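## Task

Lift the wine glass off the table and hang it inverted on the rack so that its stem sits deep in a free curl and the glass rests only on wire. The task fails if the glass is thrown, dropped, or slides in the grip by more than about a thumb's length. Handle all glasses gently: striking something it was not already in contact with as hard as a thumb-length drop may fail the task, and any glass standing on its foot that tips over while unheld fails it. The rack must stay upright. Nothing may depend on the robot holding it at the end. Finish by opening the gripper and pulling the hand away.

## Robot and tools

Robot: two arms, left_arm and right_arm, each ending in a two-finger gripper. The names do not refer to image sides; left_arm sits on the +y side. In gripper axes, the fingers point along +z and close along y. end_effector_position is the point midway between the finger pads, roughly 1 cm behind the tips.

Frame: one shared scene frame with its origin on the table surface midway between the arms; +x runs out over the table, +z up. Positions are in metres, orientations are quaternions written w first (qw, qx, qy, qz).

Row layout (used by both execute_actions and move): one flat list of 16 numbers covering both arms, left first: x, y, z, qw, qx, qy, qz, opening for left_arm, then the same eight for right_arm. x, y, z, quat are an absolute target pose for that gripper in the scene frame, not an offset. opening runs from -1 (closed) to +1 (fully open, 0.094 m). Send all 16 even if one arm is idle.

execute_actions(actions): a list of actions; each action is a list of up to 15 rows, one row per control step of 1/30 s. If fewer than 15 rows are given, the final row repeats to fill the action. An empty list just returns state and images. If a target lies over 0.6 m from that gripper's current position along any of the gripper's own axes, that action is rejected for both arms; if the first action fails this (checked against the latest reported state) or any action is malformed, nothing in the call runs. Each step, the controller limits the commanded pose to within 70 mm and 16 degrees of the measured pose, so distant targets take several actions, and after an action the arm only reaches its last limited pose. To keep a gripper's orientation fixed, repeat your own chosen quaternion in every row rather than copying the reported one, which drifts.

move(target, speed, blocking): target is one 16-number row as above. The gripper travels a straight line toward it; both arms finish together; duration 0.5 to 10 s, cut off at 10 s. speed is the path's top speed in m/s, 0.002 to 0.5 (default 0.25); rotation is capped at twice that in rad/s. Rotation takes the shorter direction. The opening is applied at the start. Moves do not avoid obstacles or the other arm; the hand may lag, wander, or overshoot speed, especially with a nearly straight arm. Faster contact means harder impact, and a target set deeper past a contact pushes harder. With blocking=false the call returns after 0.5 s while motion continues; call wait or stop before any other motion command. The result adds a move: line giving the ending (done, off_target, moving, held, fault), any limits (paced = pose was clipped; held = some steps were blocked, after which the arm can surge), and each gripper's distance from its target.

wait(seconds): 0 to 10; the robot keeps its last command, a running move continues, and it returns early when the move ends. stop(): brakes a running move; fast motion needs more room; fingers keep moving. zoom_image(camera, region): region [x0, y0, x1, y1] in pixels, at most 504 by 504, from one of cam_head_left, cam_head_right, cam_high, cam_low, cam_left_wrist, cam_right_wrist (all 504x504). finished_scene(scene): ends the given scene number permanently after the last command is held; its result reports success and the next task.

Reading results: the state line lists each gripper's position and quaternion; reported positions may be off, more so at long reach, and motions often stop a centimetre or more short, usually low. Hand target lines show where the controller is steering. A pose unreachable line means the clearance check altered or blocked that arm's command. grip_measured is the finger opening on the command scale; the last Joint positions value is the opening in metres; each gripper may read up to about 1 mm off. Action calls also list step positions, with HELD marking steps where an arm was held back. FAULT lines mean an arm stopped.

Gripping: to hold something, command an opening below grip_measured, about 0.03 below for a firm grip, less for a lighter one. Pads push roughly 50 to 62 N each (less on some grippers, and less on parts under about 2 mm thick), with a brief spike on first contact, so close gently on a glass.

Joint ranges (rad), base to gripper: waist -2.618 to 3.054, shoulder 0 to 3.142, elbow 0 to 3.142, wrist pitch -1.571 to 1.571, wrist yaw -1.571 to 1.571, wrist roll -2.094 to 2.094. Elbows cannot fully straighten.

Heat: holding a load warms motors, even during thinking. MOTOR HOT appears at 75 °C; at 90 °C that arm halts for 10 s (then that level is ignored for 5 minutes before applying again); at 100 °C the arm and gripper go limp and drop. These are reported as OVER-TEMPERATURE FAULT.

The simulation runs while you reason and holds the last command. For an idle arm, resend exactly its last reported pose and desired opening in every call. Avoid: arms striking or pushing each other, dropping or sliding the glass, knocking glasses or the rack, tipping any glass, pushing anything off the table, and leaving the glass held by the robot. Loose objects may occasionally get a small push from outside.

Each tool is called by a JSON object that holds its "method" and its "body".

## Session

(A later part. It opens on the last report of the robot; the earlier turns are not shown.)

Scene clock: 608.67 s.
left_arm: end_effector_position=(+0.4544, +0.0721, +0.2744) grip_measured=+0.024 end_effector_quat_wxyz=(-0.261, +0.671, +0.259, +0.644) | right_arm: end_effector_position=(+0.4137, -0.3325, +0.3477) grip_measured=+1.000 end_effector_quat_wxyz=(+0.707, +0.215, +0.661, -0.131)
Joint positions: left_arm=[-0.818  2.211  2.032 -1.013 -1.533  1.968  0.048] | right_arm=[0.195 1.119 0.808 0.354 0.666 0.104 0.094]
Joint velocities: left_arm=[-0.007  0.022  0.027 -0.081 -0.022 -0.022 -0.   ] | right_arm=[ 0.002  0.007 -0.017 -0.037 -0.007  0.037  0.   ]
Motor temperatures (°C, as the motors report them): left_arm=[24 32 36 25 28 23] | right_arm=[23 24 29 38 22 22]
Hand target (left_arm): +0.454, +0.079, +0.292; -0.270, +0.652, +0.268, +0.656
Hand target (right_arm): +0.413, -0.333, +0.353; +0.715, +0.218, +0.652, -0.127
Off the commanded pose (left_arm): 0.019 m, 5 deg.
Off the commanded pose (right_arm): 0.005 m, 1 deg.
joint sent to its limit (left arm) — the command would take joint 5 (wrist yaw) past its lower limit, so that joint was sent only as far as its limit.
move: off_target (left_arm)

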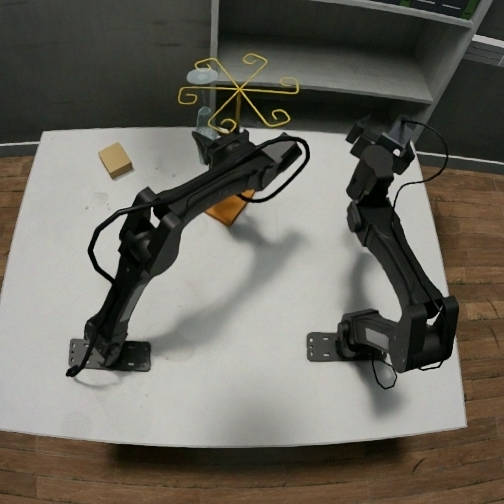

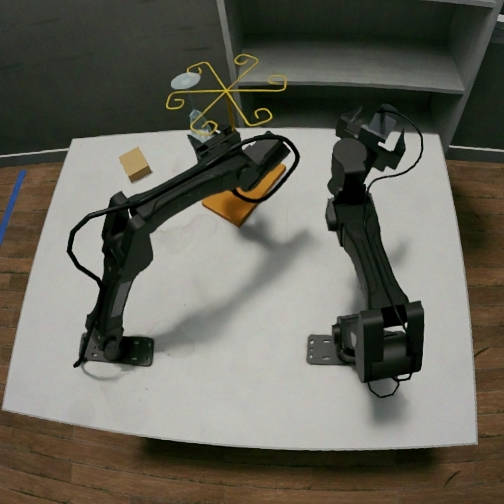

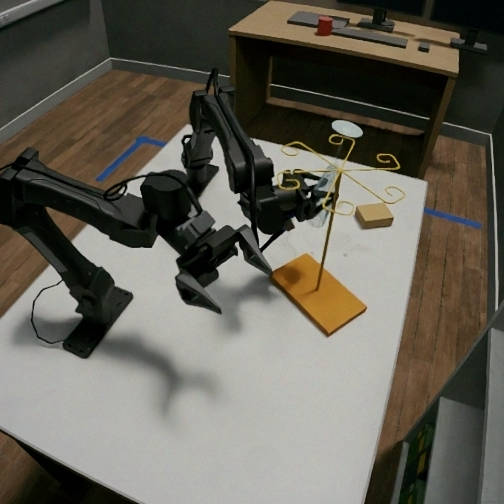

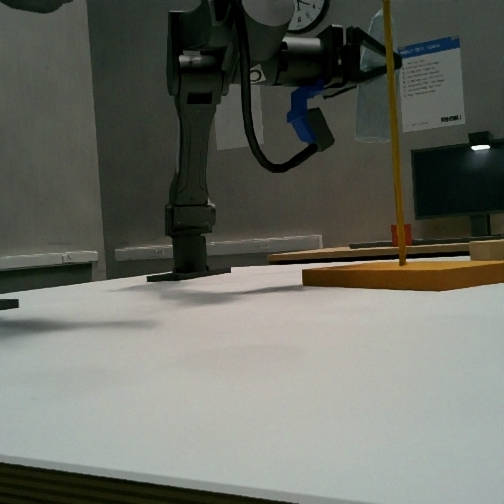

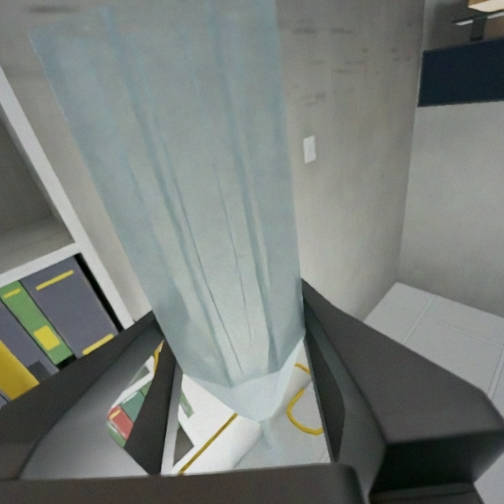

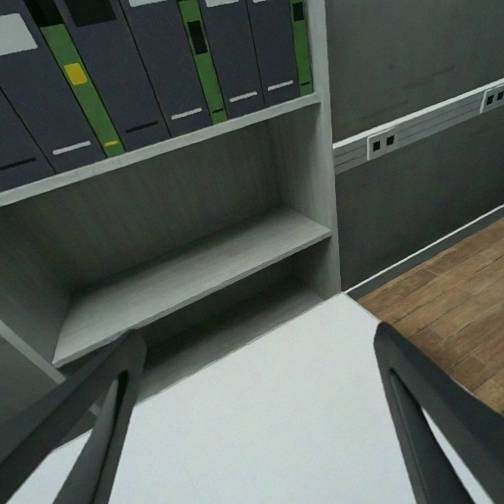

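{"method": "move", "body": {"target": [0.463,0.081,0.292,-0.282,0.648,0.282,0.648,-0.015,0.4135,-0.3326,0.3531,0.715,0.218,0.652,-0.127,1], "speed": 0.01}}

{"method": "zoom_image", "body": {"camera": "cam_head_left", "region": [150, 50, 270, 170]}}

{"method": "zoom_image", "body": {"camera": "cam_high", "region": [260, 90, 380, 210]}}

{"method": "zoom_image", "body": {"camera": "cam_head_right", "region": [140, 50, 260, 170]}}

Scene clock: 631.80 s.
left_arm: end_effector_position=(+0.4626, +0.0740, +0.2743) grip_measured=+0.024 end_effector_quat_wxyz=(-0.262, +0.668, +0.268, +0.644) | right_arm: end_effector_position=(+0.4137, -0.3325, +0.3477) grip_measured=+1.000 end_effector_quat_wxyz=(+0.707, +0.215, +0.661, -0.131)
Joint positions: left_arm=[-0.803  2.242  2.082 -1.018 -1.533  1.968  0.048] | right_arm=[0.195 1.119 0.808 0.354 0.666 0.104 0.094]
Joint velocities: left_arm=[ 0.012  0.002 -0.002 -0.051 -0.051 -0.11  -0.   ] | right_arm=[-0.022  0.012 -0.007 -0.037  0.022 -0.007  0.   ]
Motor temperatures (°C, as the motors report them): left_arm=[24 33 36 25 28 23] | right_arm=[23 24 29 38 22 22]
Hand target (left_arm): +0.462, +0.081, +0.292; -0.275, +0.649, +0.273, +0.654
Hand target (right_arm): +0.413, -0.333, +0.353; +0.715, +0.218, +0.652, -0.127
Off the commanded pose (left_arm): 0.019 m, 4 deg.
Off the commanded pose (right_arm): 0.005 m, 1 deg.
joint sent to its limit (left arm) — the command would take joint 5 (wrist yaw) past its lower limit, so that joint was sent only as far as its limit.
move: off_target (left_arm)

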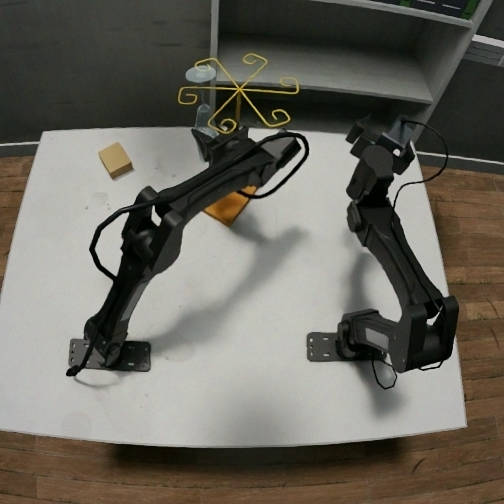

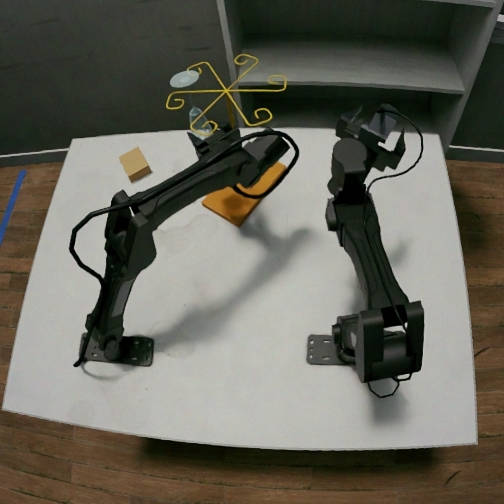

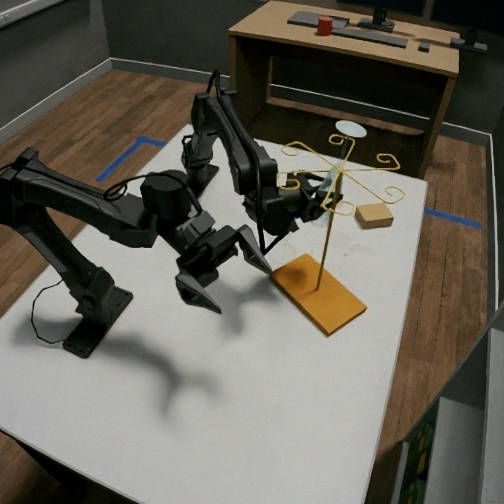

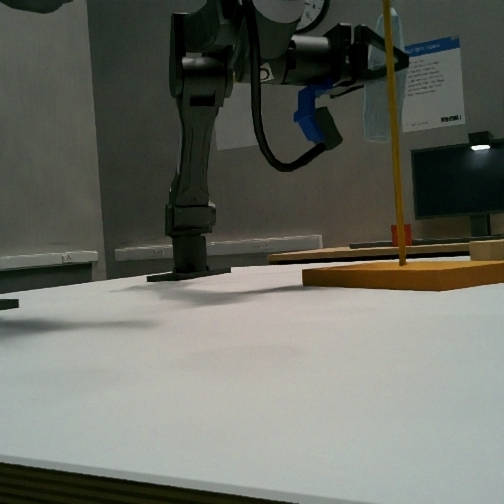

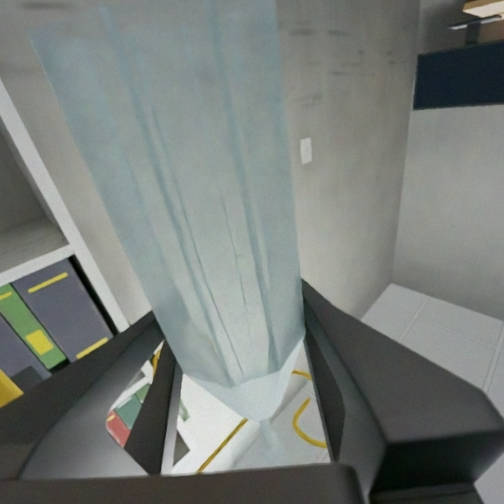

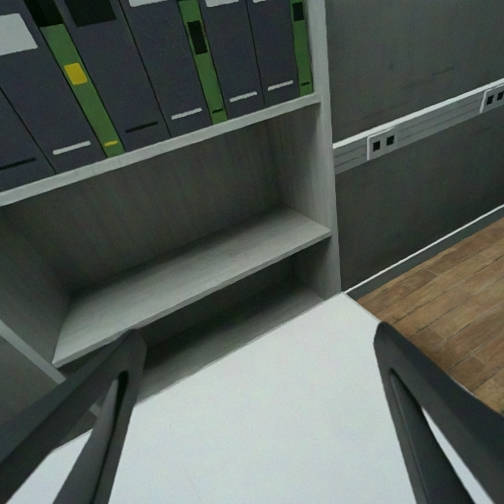

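Region (150, 50, 270, 170) of cam_head_left's 504x504 image, scaled by 4.200, with more detail than that image has.

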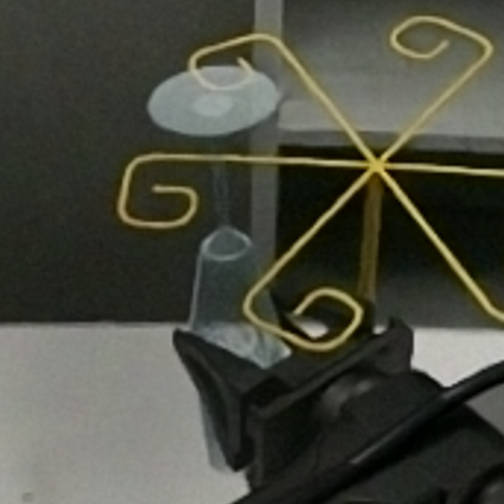

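Region (260, 90, 380, 210) of cam_high's 504x504 image, scaled by 4.200, with more detail than that image has.

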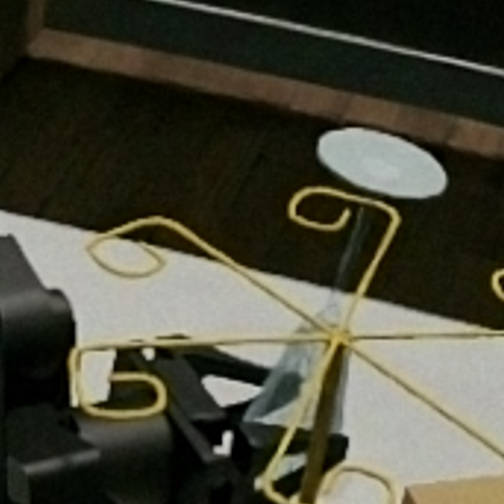

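Region (140, 50, 260, 170) of cam_head_right's 504x504 image, scaled by 4.200, with more detail than that image has.

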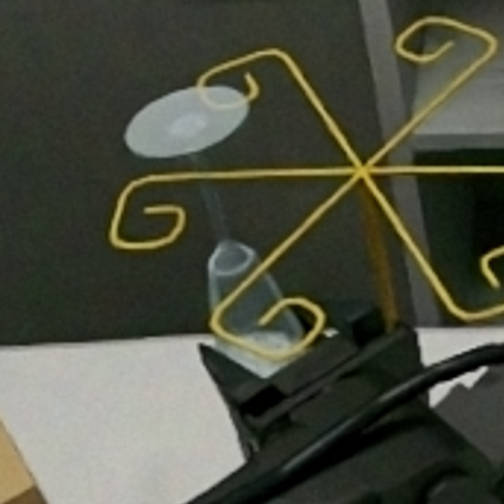

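{"method": "move", "body": {"target": [0.463,0.099,0.292,-0.292,0.644,0.292,0.644,-0.015,0.4135,-0.3326,0.3531,0.715,0.218,0.652,-0.127,1], "speed": 0.01}}

{"method": "zoom_image", "body": {"camera": "cam_head_left", "region": [150, 50, 270, 170]}}

{"method": "zoom_image", "body": {"camera": "cam_high", "region": [260, 90, 380, 210]}}

{"method": "zoom_image", "body": {"camera": "cam_left_wrist", "region": [170, 340, 360, 504]}}

Scene clock: 651.67 s.
left_arm: end_effector_position=(+0.4633, +0.0899, +0.2715) grip_measured=+0.024 end_effector_quat_wxyz=(-0.277, +0.667, +0.271, +0.636) | right_arm: end_effector_position=(+0.4137, -0.3325, +0.3477) grip_measured=+1.000 end_effector_quat_wxyz=(+0.707, +0.215, +0.661, -0.131)
Joint positions: left_arm=[-0.777  2.243  2.082 -1.104 -1.532  1.902  0.048] | right_arm=[0.195 1.119 0.808 0.354 0.666 0.104 0.094]
Joint velocities: left_arm=[-0.012 -0.027 -0.002 -0.007  0.007 -0.066 -0.   ] | right_arm=[-0.002 -0.002  0.007  0.051 -0.022 -0.022  0.   ]
Motor temperatures (°C, as the motors report them): left_arm=[24 34 36 25 28 23] | right_arm=[23 24 29 38 22 22]
Hand target (left_arm): +0.462, +0.099, +0.291; -0.284, +0.646, +0.281, +0.650
Hand target (right_arm): +0.413, -0.333, +0.353; +0.715, +0.218, +0.652, -0.127
Off the commanded pose (left_arm): 0.022 m, 4 deg.
Off the commanded pose (right_arm): 0.005 m, 1 deg.
joint sent to its limit (left arm) — the command would take joint 5 (wrist yaw) past its lower limit, so that joint was sent only as far as its limit.
move: off_target (left_arm)

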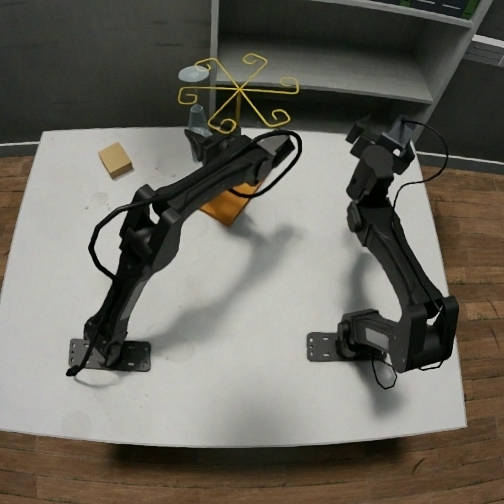

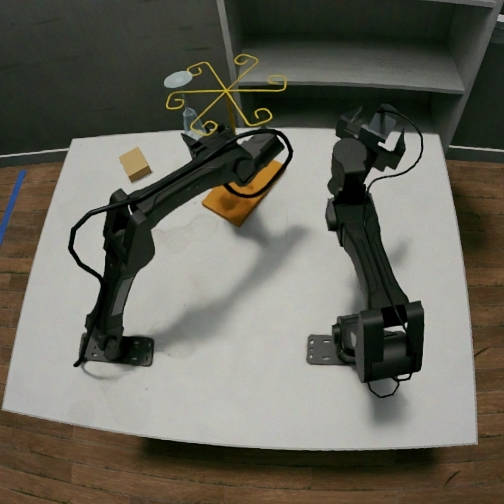

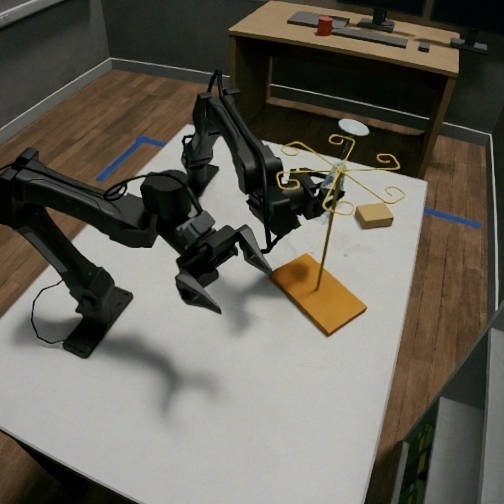

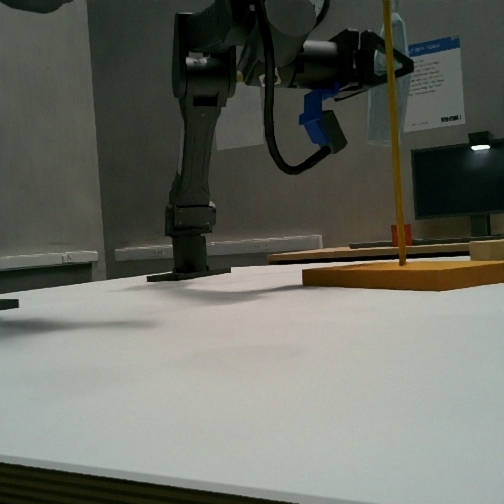

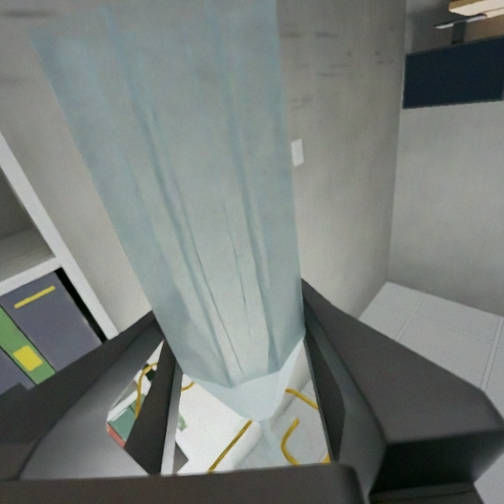

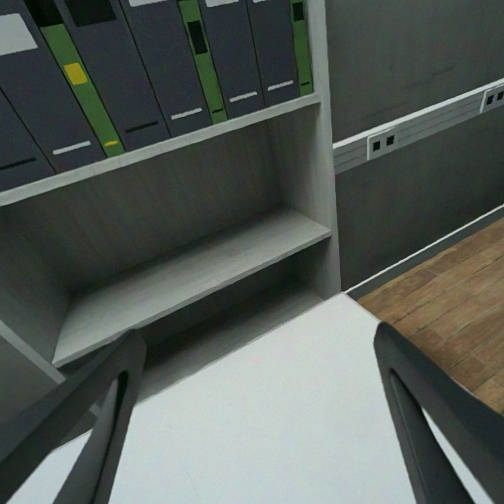

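Region (150, 50, 270, 170) of cam_head_left's 504x504 image, scaled by 4.200, with more detail than that image has.

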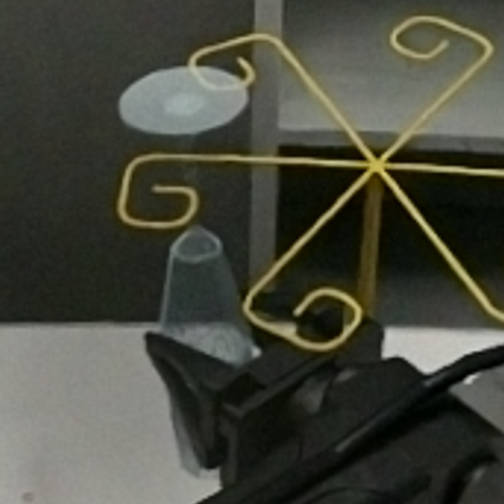

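Region (260, 90, 380, 210) of cam_high's 504x504 image, scaled by 4.200, with more detail than that image has.

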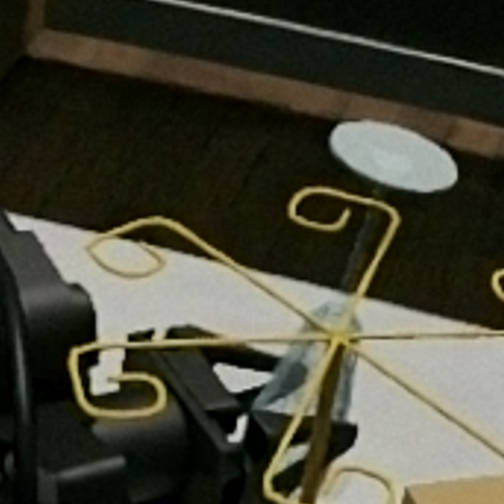

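Region (170, 340, 360, 504) of cam_left_wrist's 504x504 image, scaled by 2.653, with more detail than that image has; it fills the top 435 rows of this view, and the rest is white.

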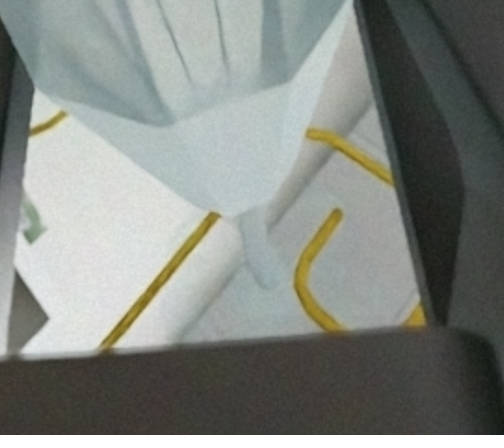

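{"method": "move", "body": {"target": [0.462,0.120,0.294,-0.302,0.639,0.302,0.639,-0.015,0.4135,-0.3326,0.3531,0.715,0.218,0.652,-0.127,1], "speed": 0.01}}

{"method": "zoom_image", "body": {"camera": "cam_head_left", "region": [150, 50, 270, 170]}}

{"method": "zoom_image", "body": {"camera": "cam_high", "region": [290, 90, 380, 180]}}

{"method": "zoom_image", "body": {"camera": "cam_head_right", "region": [140, 50, 260, 170]}}

Scene clock: 669.87 s.
left_arm: end_effector_position=(+0.4628, +0.1117, +0.2687) grip_measured=+0.024 end_effector_quat_wxyz=(-0.292, +0.665, +0.281, +0.628) | right_arm: end_effector_position=(+0.4137, -0.3325, +0.3477) grip_measured=+1.000 end_effector_quat_wxyz=(+0.707, +0.215, +0.661, -0.131)
Joint positions: left_arm=[-0.742  2.243  2.082 -1.225 -1.529  1.791  0.048] | right_arm=[0.195 1.119 0.808 0.354 0.666 0.104 0.094]
Joint velocities: left_arm=[ 0.012 -0.002 -0.007  0.022  0.037 -0.007 -0.001] | right_arm=[-0.002  0.002 -0.017  0.037 -0.007  0.007  0.   ]
Motor temperatures (°C, as the motors report them): left_arm=[24 35 36 25 28 23] | right_arm=[23 24 29 38 22 22]
Hand target (left_arm): +0.461, +0.120, +0.293; -0.294, +0.642, +0.292, +0.645
Hand target (right_arm): +0.413, -0.333, +0.353; +0.715, +0.218, +0.652, -0.127
Off the commanded pose (left_arm): 0.027 m, 4 deg.
Off the commanded pose (right_arm): 0.005 m, 1 deg.
move: off_target (left_arm)

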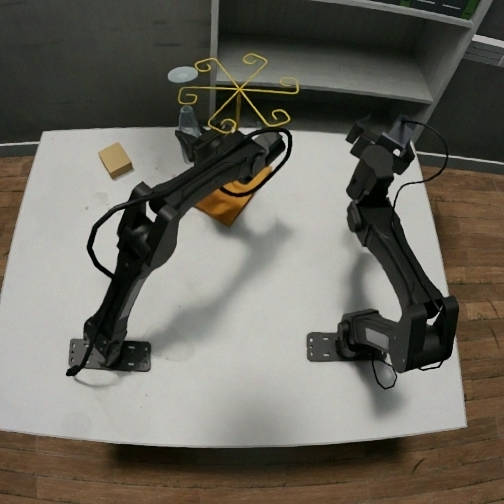

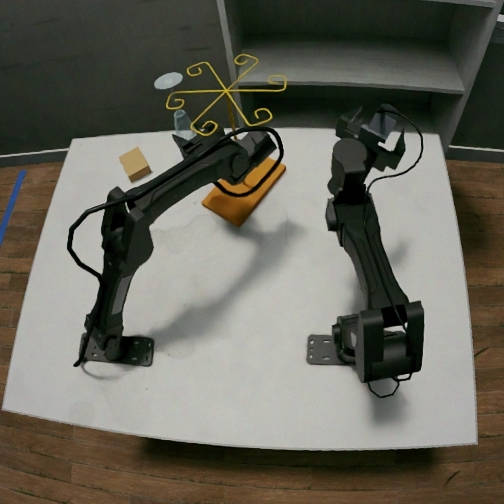

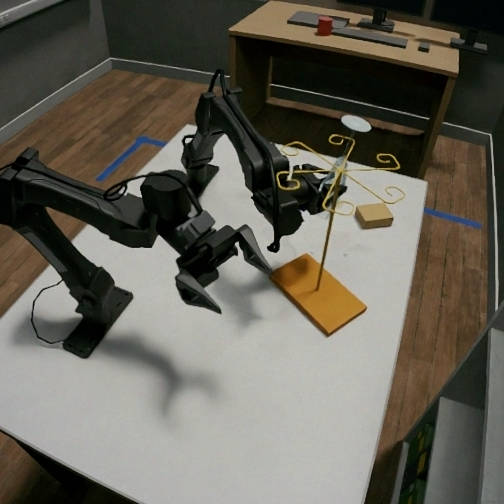

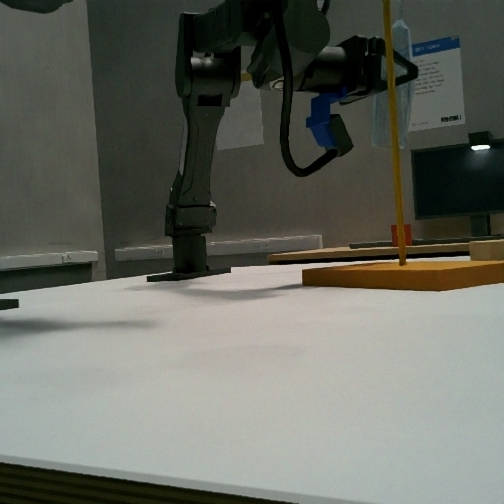

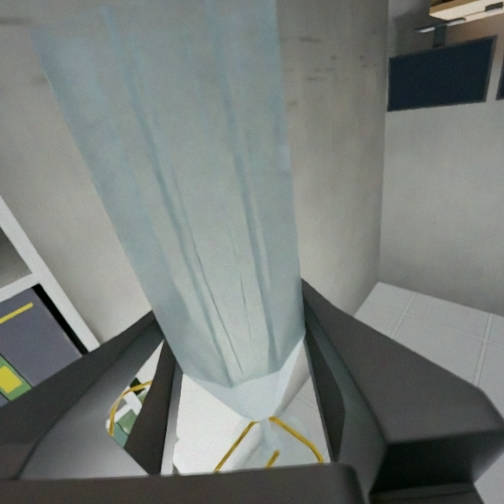

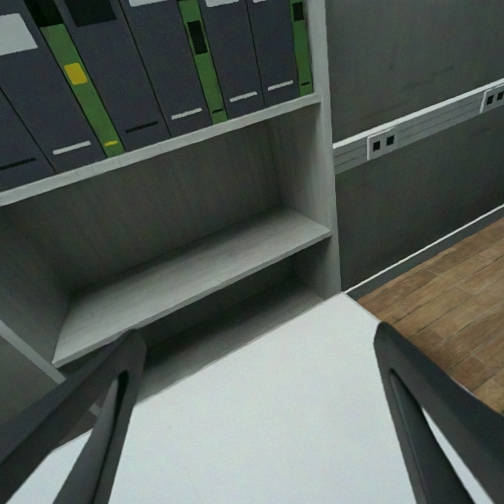

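Region (150, 50, 270, 170) of cam_head_left's 504x504 image, scaled by 4.200, with more detail than that image has.

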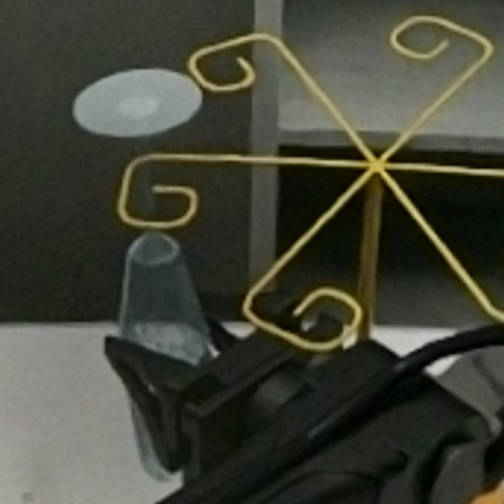

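Region (290, 90, 380, 180) of cam_high's 504x504 image, scaled by 5.600, with more detail than that image has.

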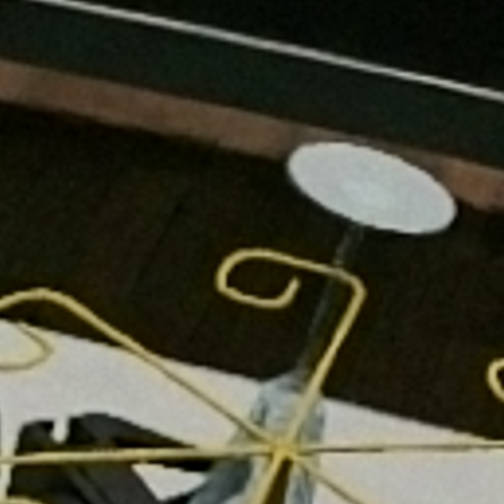

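Region (140, 50, 260, 170) of cam_head_right's 504x504 image, scaled by 4.200, with more detail than that image has.

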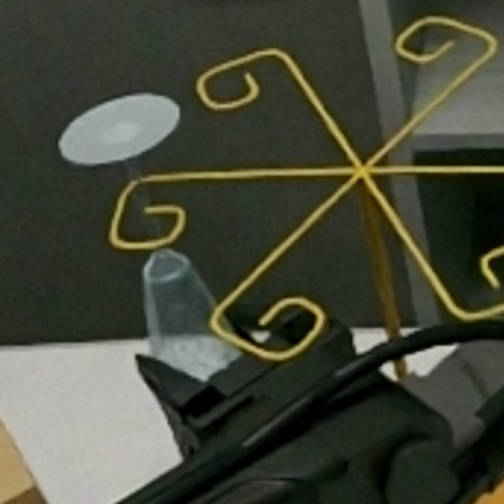

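{"method": "move", "body": {"target": [0.449,0.125,0.294,-0.298,0.641,0.298,0.641,-0.015,0.4135,-0.3326,0.3531,0.715,0.218,0.652,-0.127,1], "speed": 0.01}}

{"method": "zoom_image", "body": {"camera": "cam_head_left", "region": [150, 50, 270, 170]}}

{"method": "zoom_image", "body": {"camera": "cam_high", "region": [290, 90, 380, 180]}}

{"method": "zoom_image", "body": {"camera": "cam_left_wrist", "region": [170, 340, 360, 504]}}

Scene clock: 685.00 s.
left_arm: end_effector_position=(+0.4539, +0.1196, +0.2662) grip_measured=+0.024 end_effector_quat_wxyz=(-0.295, +0.667, +0.281, +0.623) | right_arm: end_effector_position=(+0.4137, -0.3325, +0.3477) grip_measured=+1.000 end_effector_quat_wxyz=(+0.707, +0.215, +0.661, -0.131)
Joint positions: left_arm=[-0.742  2.243  2.082 -1.38  -1.522  1.645  0.048] | right_arm=[0.195 1.119 0.808 0.354 0.666 0.104 0.094]
Joint velocities: left_arm=[-0.002 -0.017  0.012 -0.081 -0.066 -0.051 -0.   ] | right_arm=[ 0.017 -0.002  0.017 -0.081 -0.022  0.007  0.   ]
Motor temperatures (°C, as the motors report them): left_arm=[24 36 36 24 28 23] | right_arm=[23 24 29 38 22 22]
Hand target (left_arm): +0.449, +0.125, +0.293; -0.290, +0.645, +0.289, +0.646
Hand target (right_arm): +0.413, -0.333, +0.353; +0.715, +0.218, +0.652, -0.127
Off the commanded pose (left_arm): 0.029 m, 4 deg.
Off the commanded pose (right_arm): 0.005 m, 1 deg.
move: off_target (left_arm)

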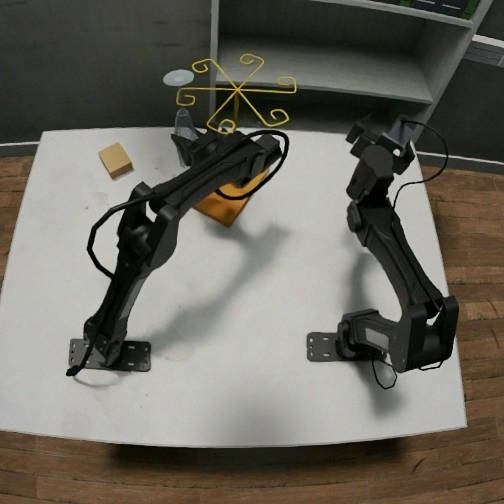

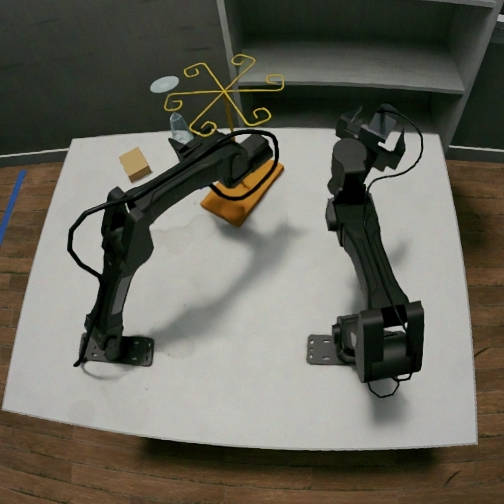

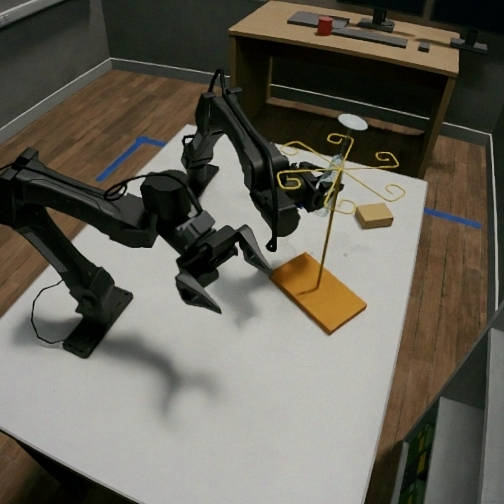

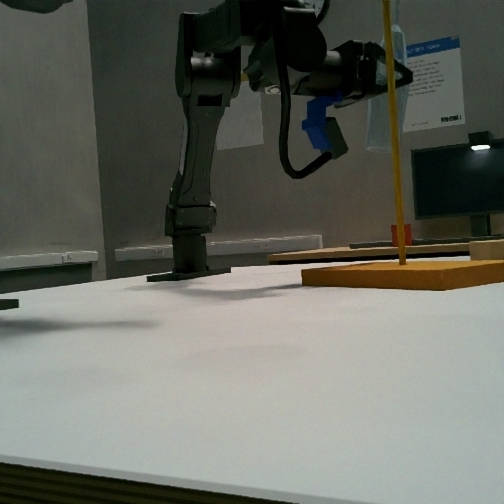

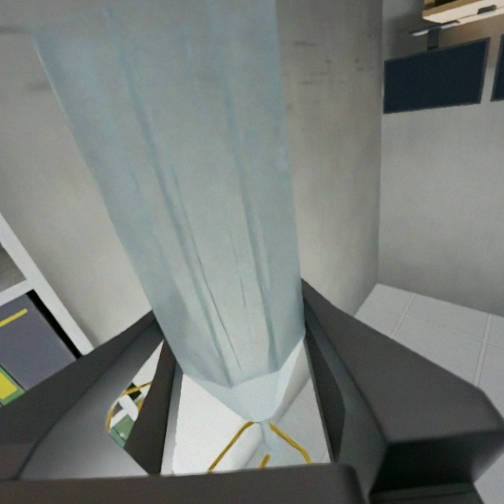

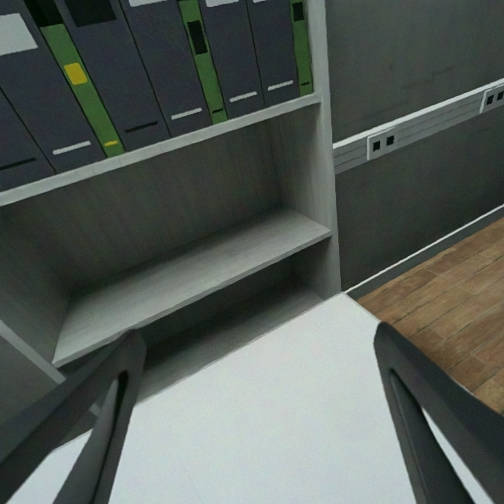

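Region (150, 50, 270, 170) of cam_head_left's 504x504 image, scaled by 4.200, with more detail than that image has.

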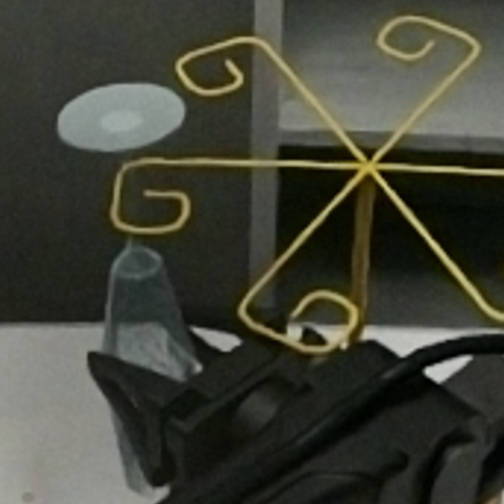

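Region (290, 90, 380, 180) of cam_high's 504x504 image, scaled by 5.600, with more detail than that image has.

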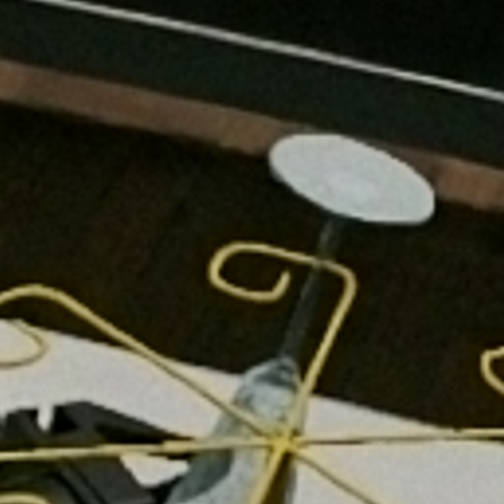

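Region (170, 340, 360, 504) of cam_left_wrist's 504x504 image, scaled by 2.653, with more detail than that image has; it fills the top 435 rows of this view, and the rest is white.

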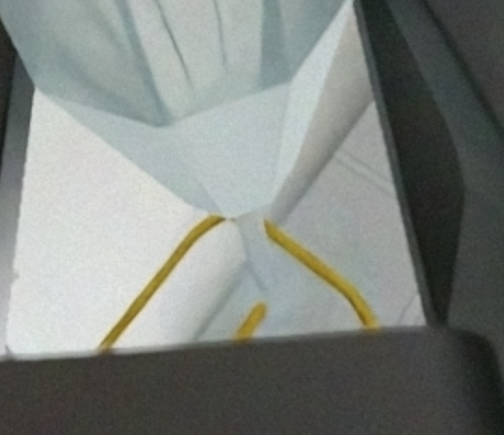

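{"method": "move", "body": {"target": [0.433,0.121,0.294,-0.298,0.641,0.298,0.641,-0.015,0.4135,-0.3326,0.3531,0.715,0.218,0.652,-0.127,1], "speed": 0.01}}

{"method": "zoom_image", "body": {"camera": "cam_head_left", "region": [150,50,270,170]}}

{"method": "zoom_image", "body": {"camera": "cam_high", "region": [270,70,390,190]}}

Scene clock: 724.67 s.
left_arm: end_effector_position=(+0.4412, +0.1197, +0.2656) grip_measured=+0.024 end_effector_quat_wxyz=(-0.286, +0.669, +0.284, +0.625) | right_arm: end_effector_position=(+0.4137, -0.3325, +0.3477) grip_measured=+1.000 end_effector_quat_wxyz=(+0.707, +0.215, +0.661, -0.131)
Joint positions: left_arm=[-0.762  2.243  2.082 -1.541 -1.515  1.467  0.048] | right_arm=[0.195 1.119 0.808 0.354 0.666 0.104 0.094]
Joint velocities: left_arm=[-0.002  0.002 -0.012  0.022 -0.051 -0.022 -0.002] | right_arm=[-0.007 -0.007 -0.012 -0.037 -0.037 -0.022  0.   ]
Motor temperatures (°C, as the motors report them): left_arm=[24 38 35 24 29 23] | right_arm=[23 24 29 39 22 22]
Hand target (left_arm): +0.433, +0.121, +0.293; -0.278, +0.652, +0.281, +0.647
Hand target (right_arm): +0.413, -0.333, +0.353; +0.715, +0.218, +0.652, -0.127
Off the commanded pose (left_arm): 0.030 m, 4 deg.
Off the commanded pose (right_arm): 0.005 m, 1 deg.
joint sent to its limit (left arm) — the command would take joint 4 (wrist pitch) past its lower limit, so that joint was sent only as far as its limit.
move: off_target (left_arm)

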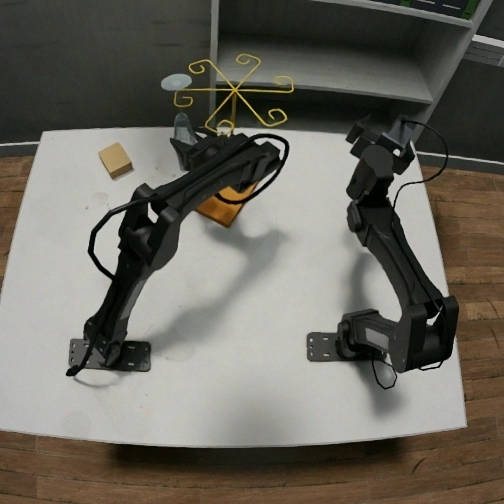

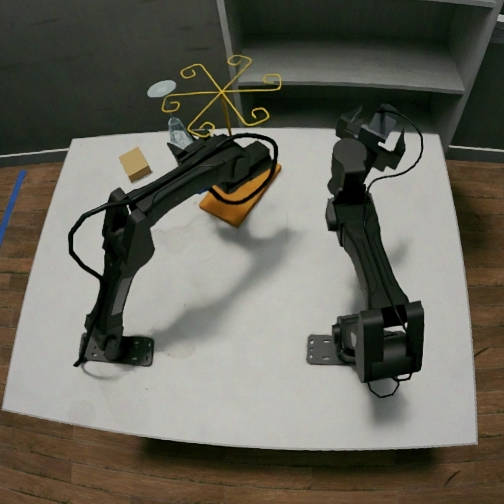

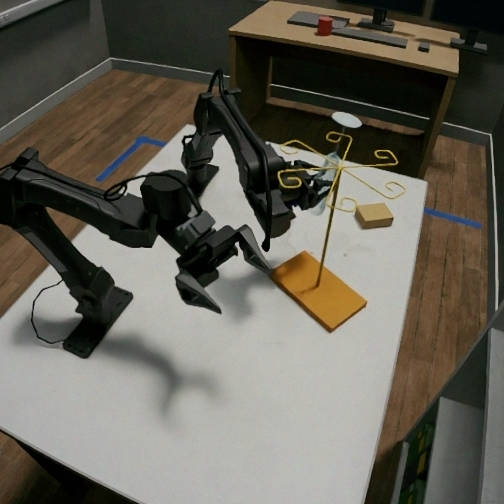

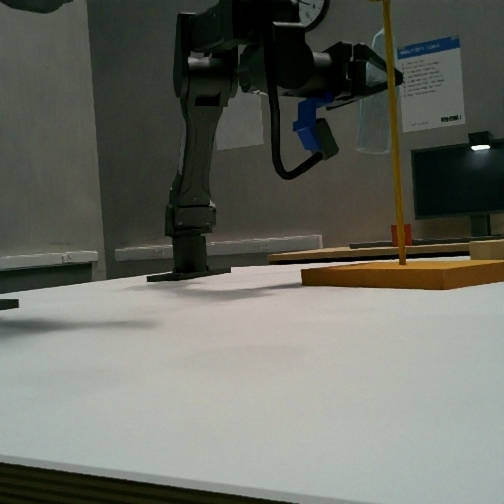

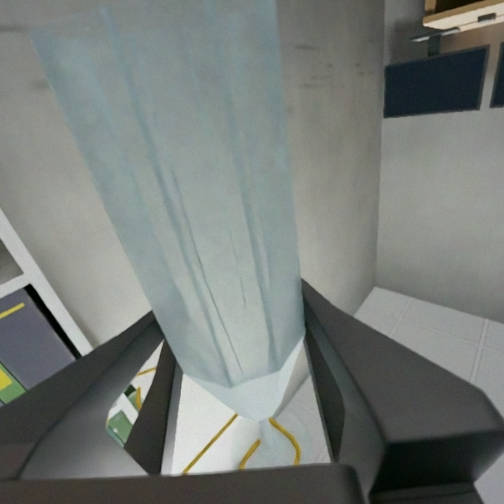

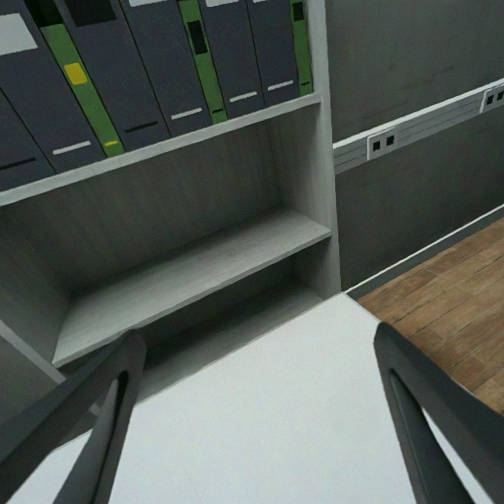

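Region (150, 50, 270, 170) of cam_head_left's 504x504 image, scaled by 4.200, with more detail than that image has.

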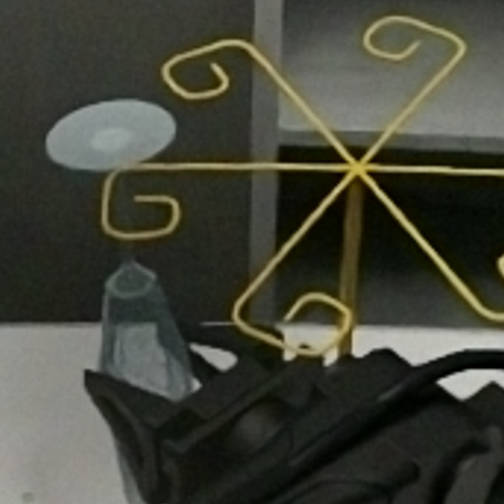

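Region (270, 70, 390, 190) of cam_high's 504x504 image, scaled by 4.200, with more detail than that image has.

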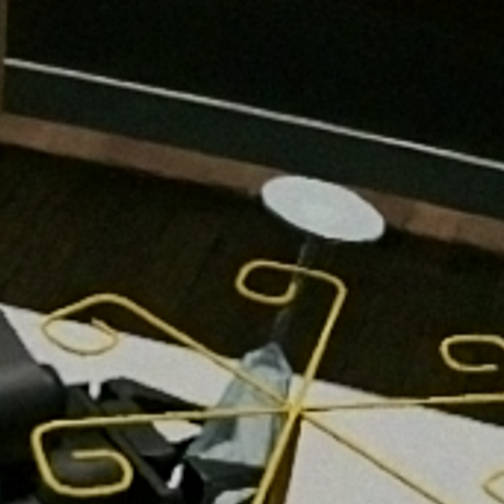

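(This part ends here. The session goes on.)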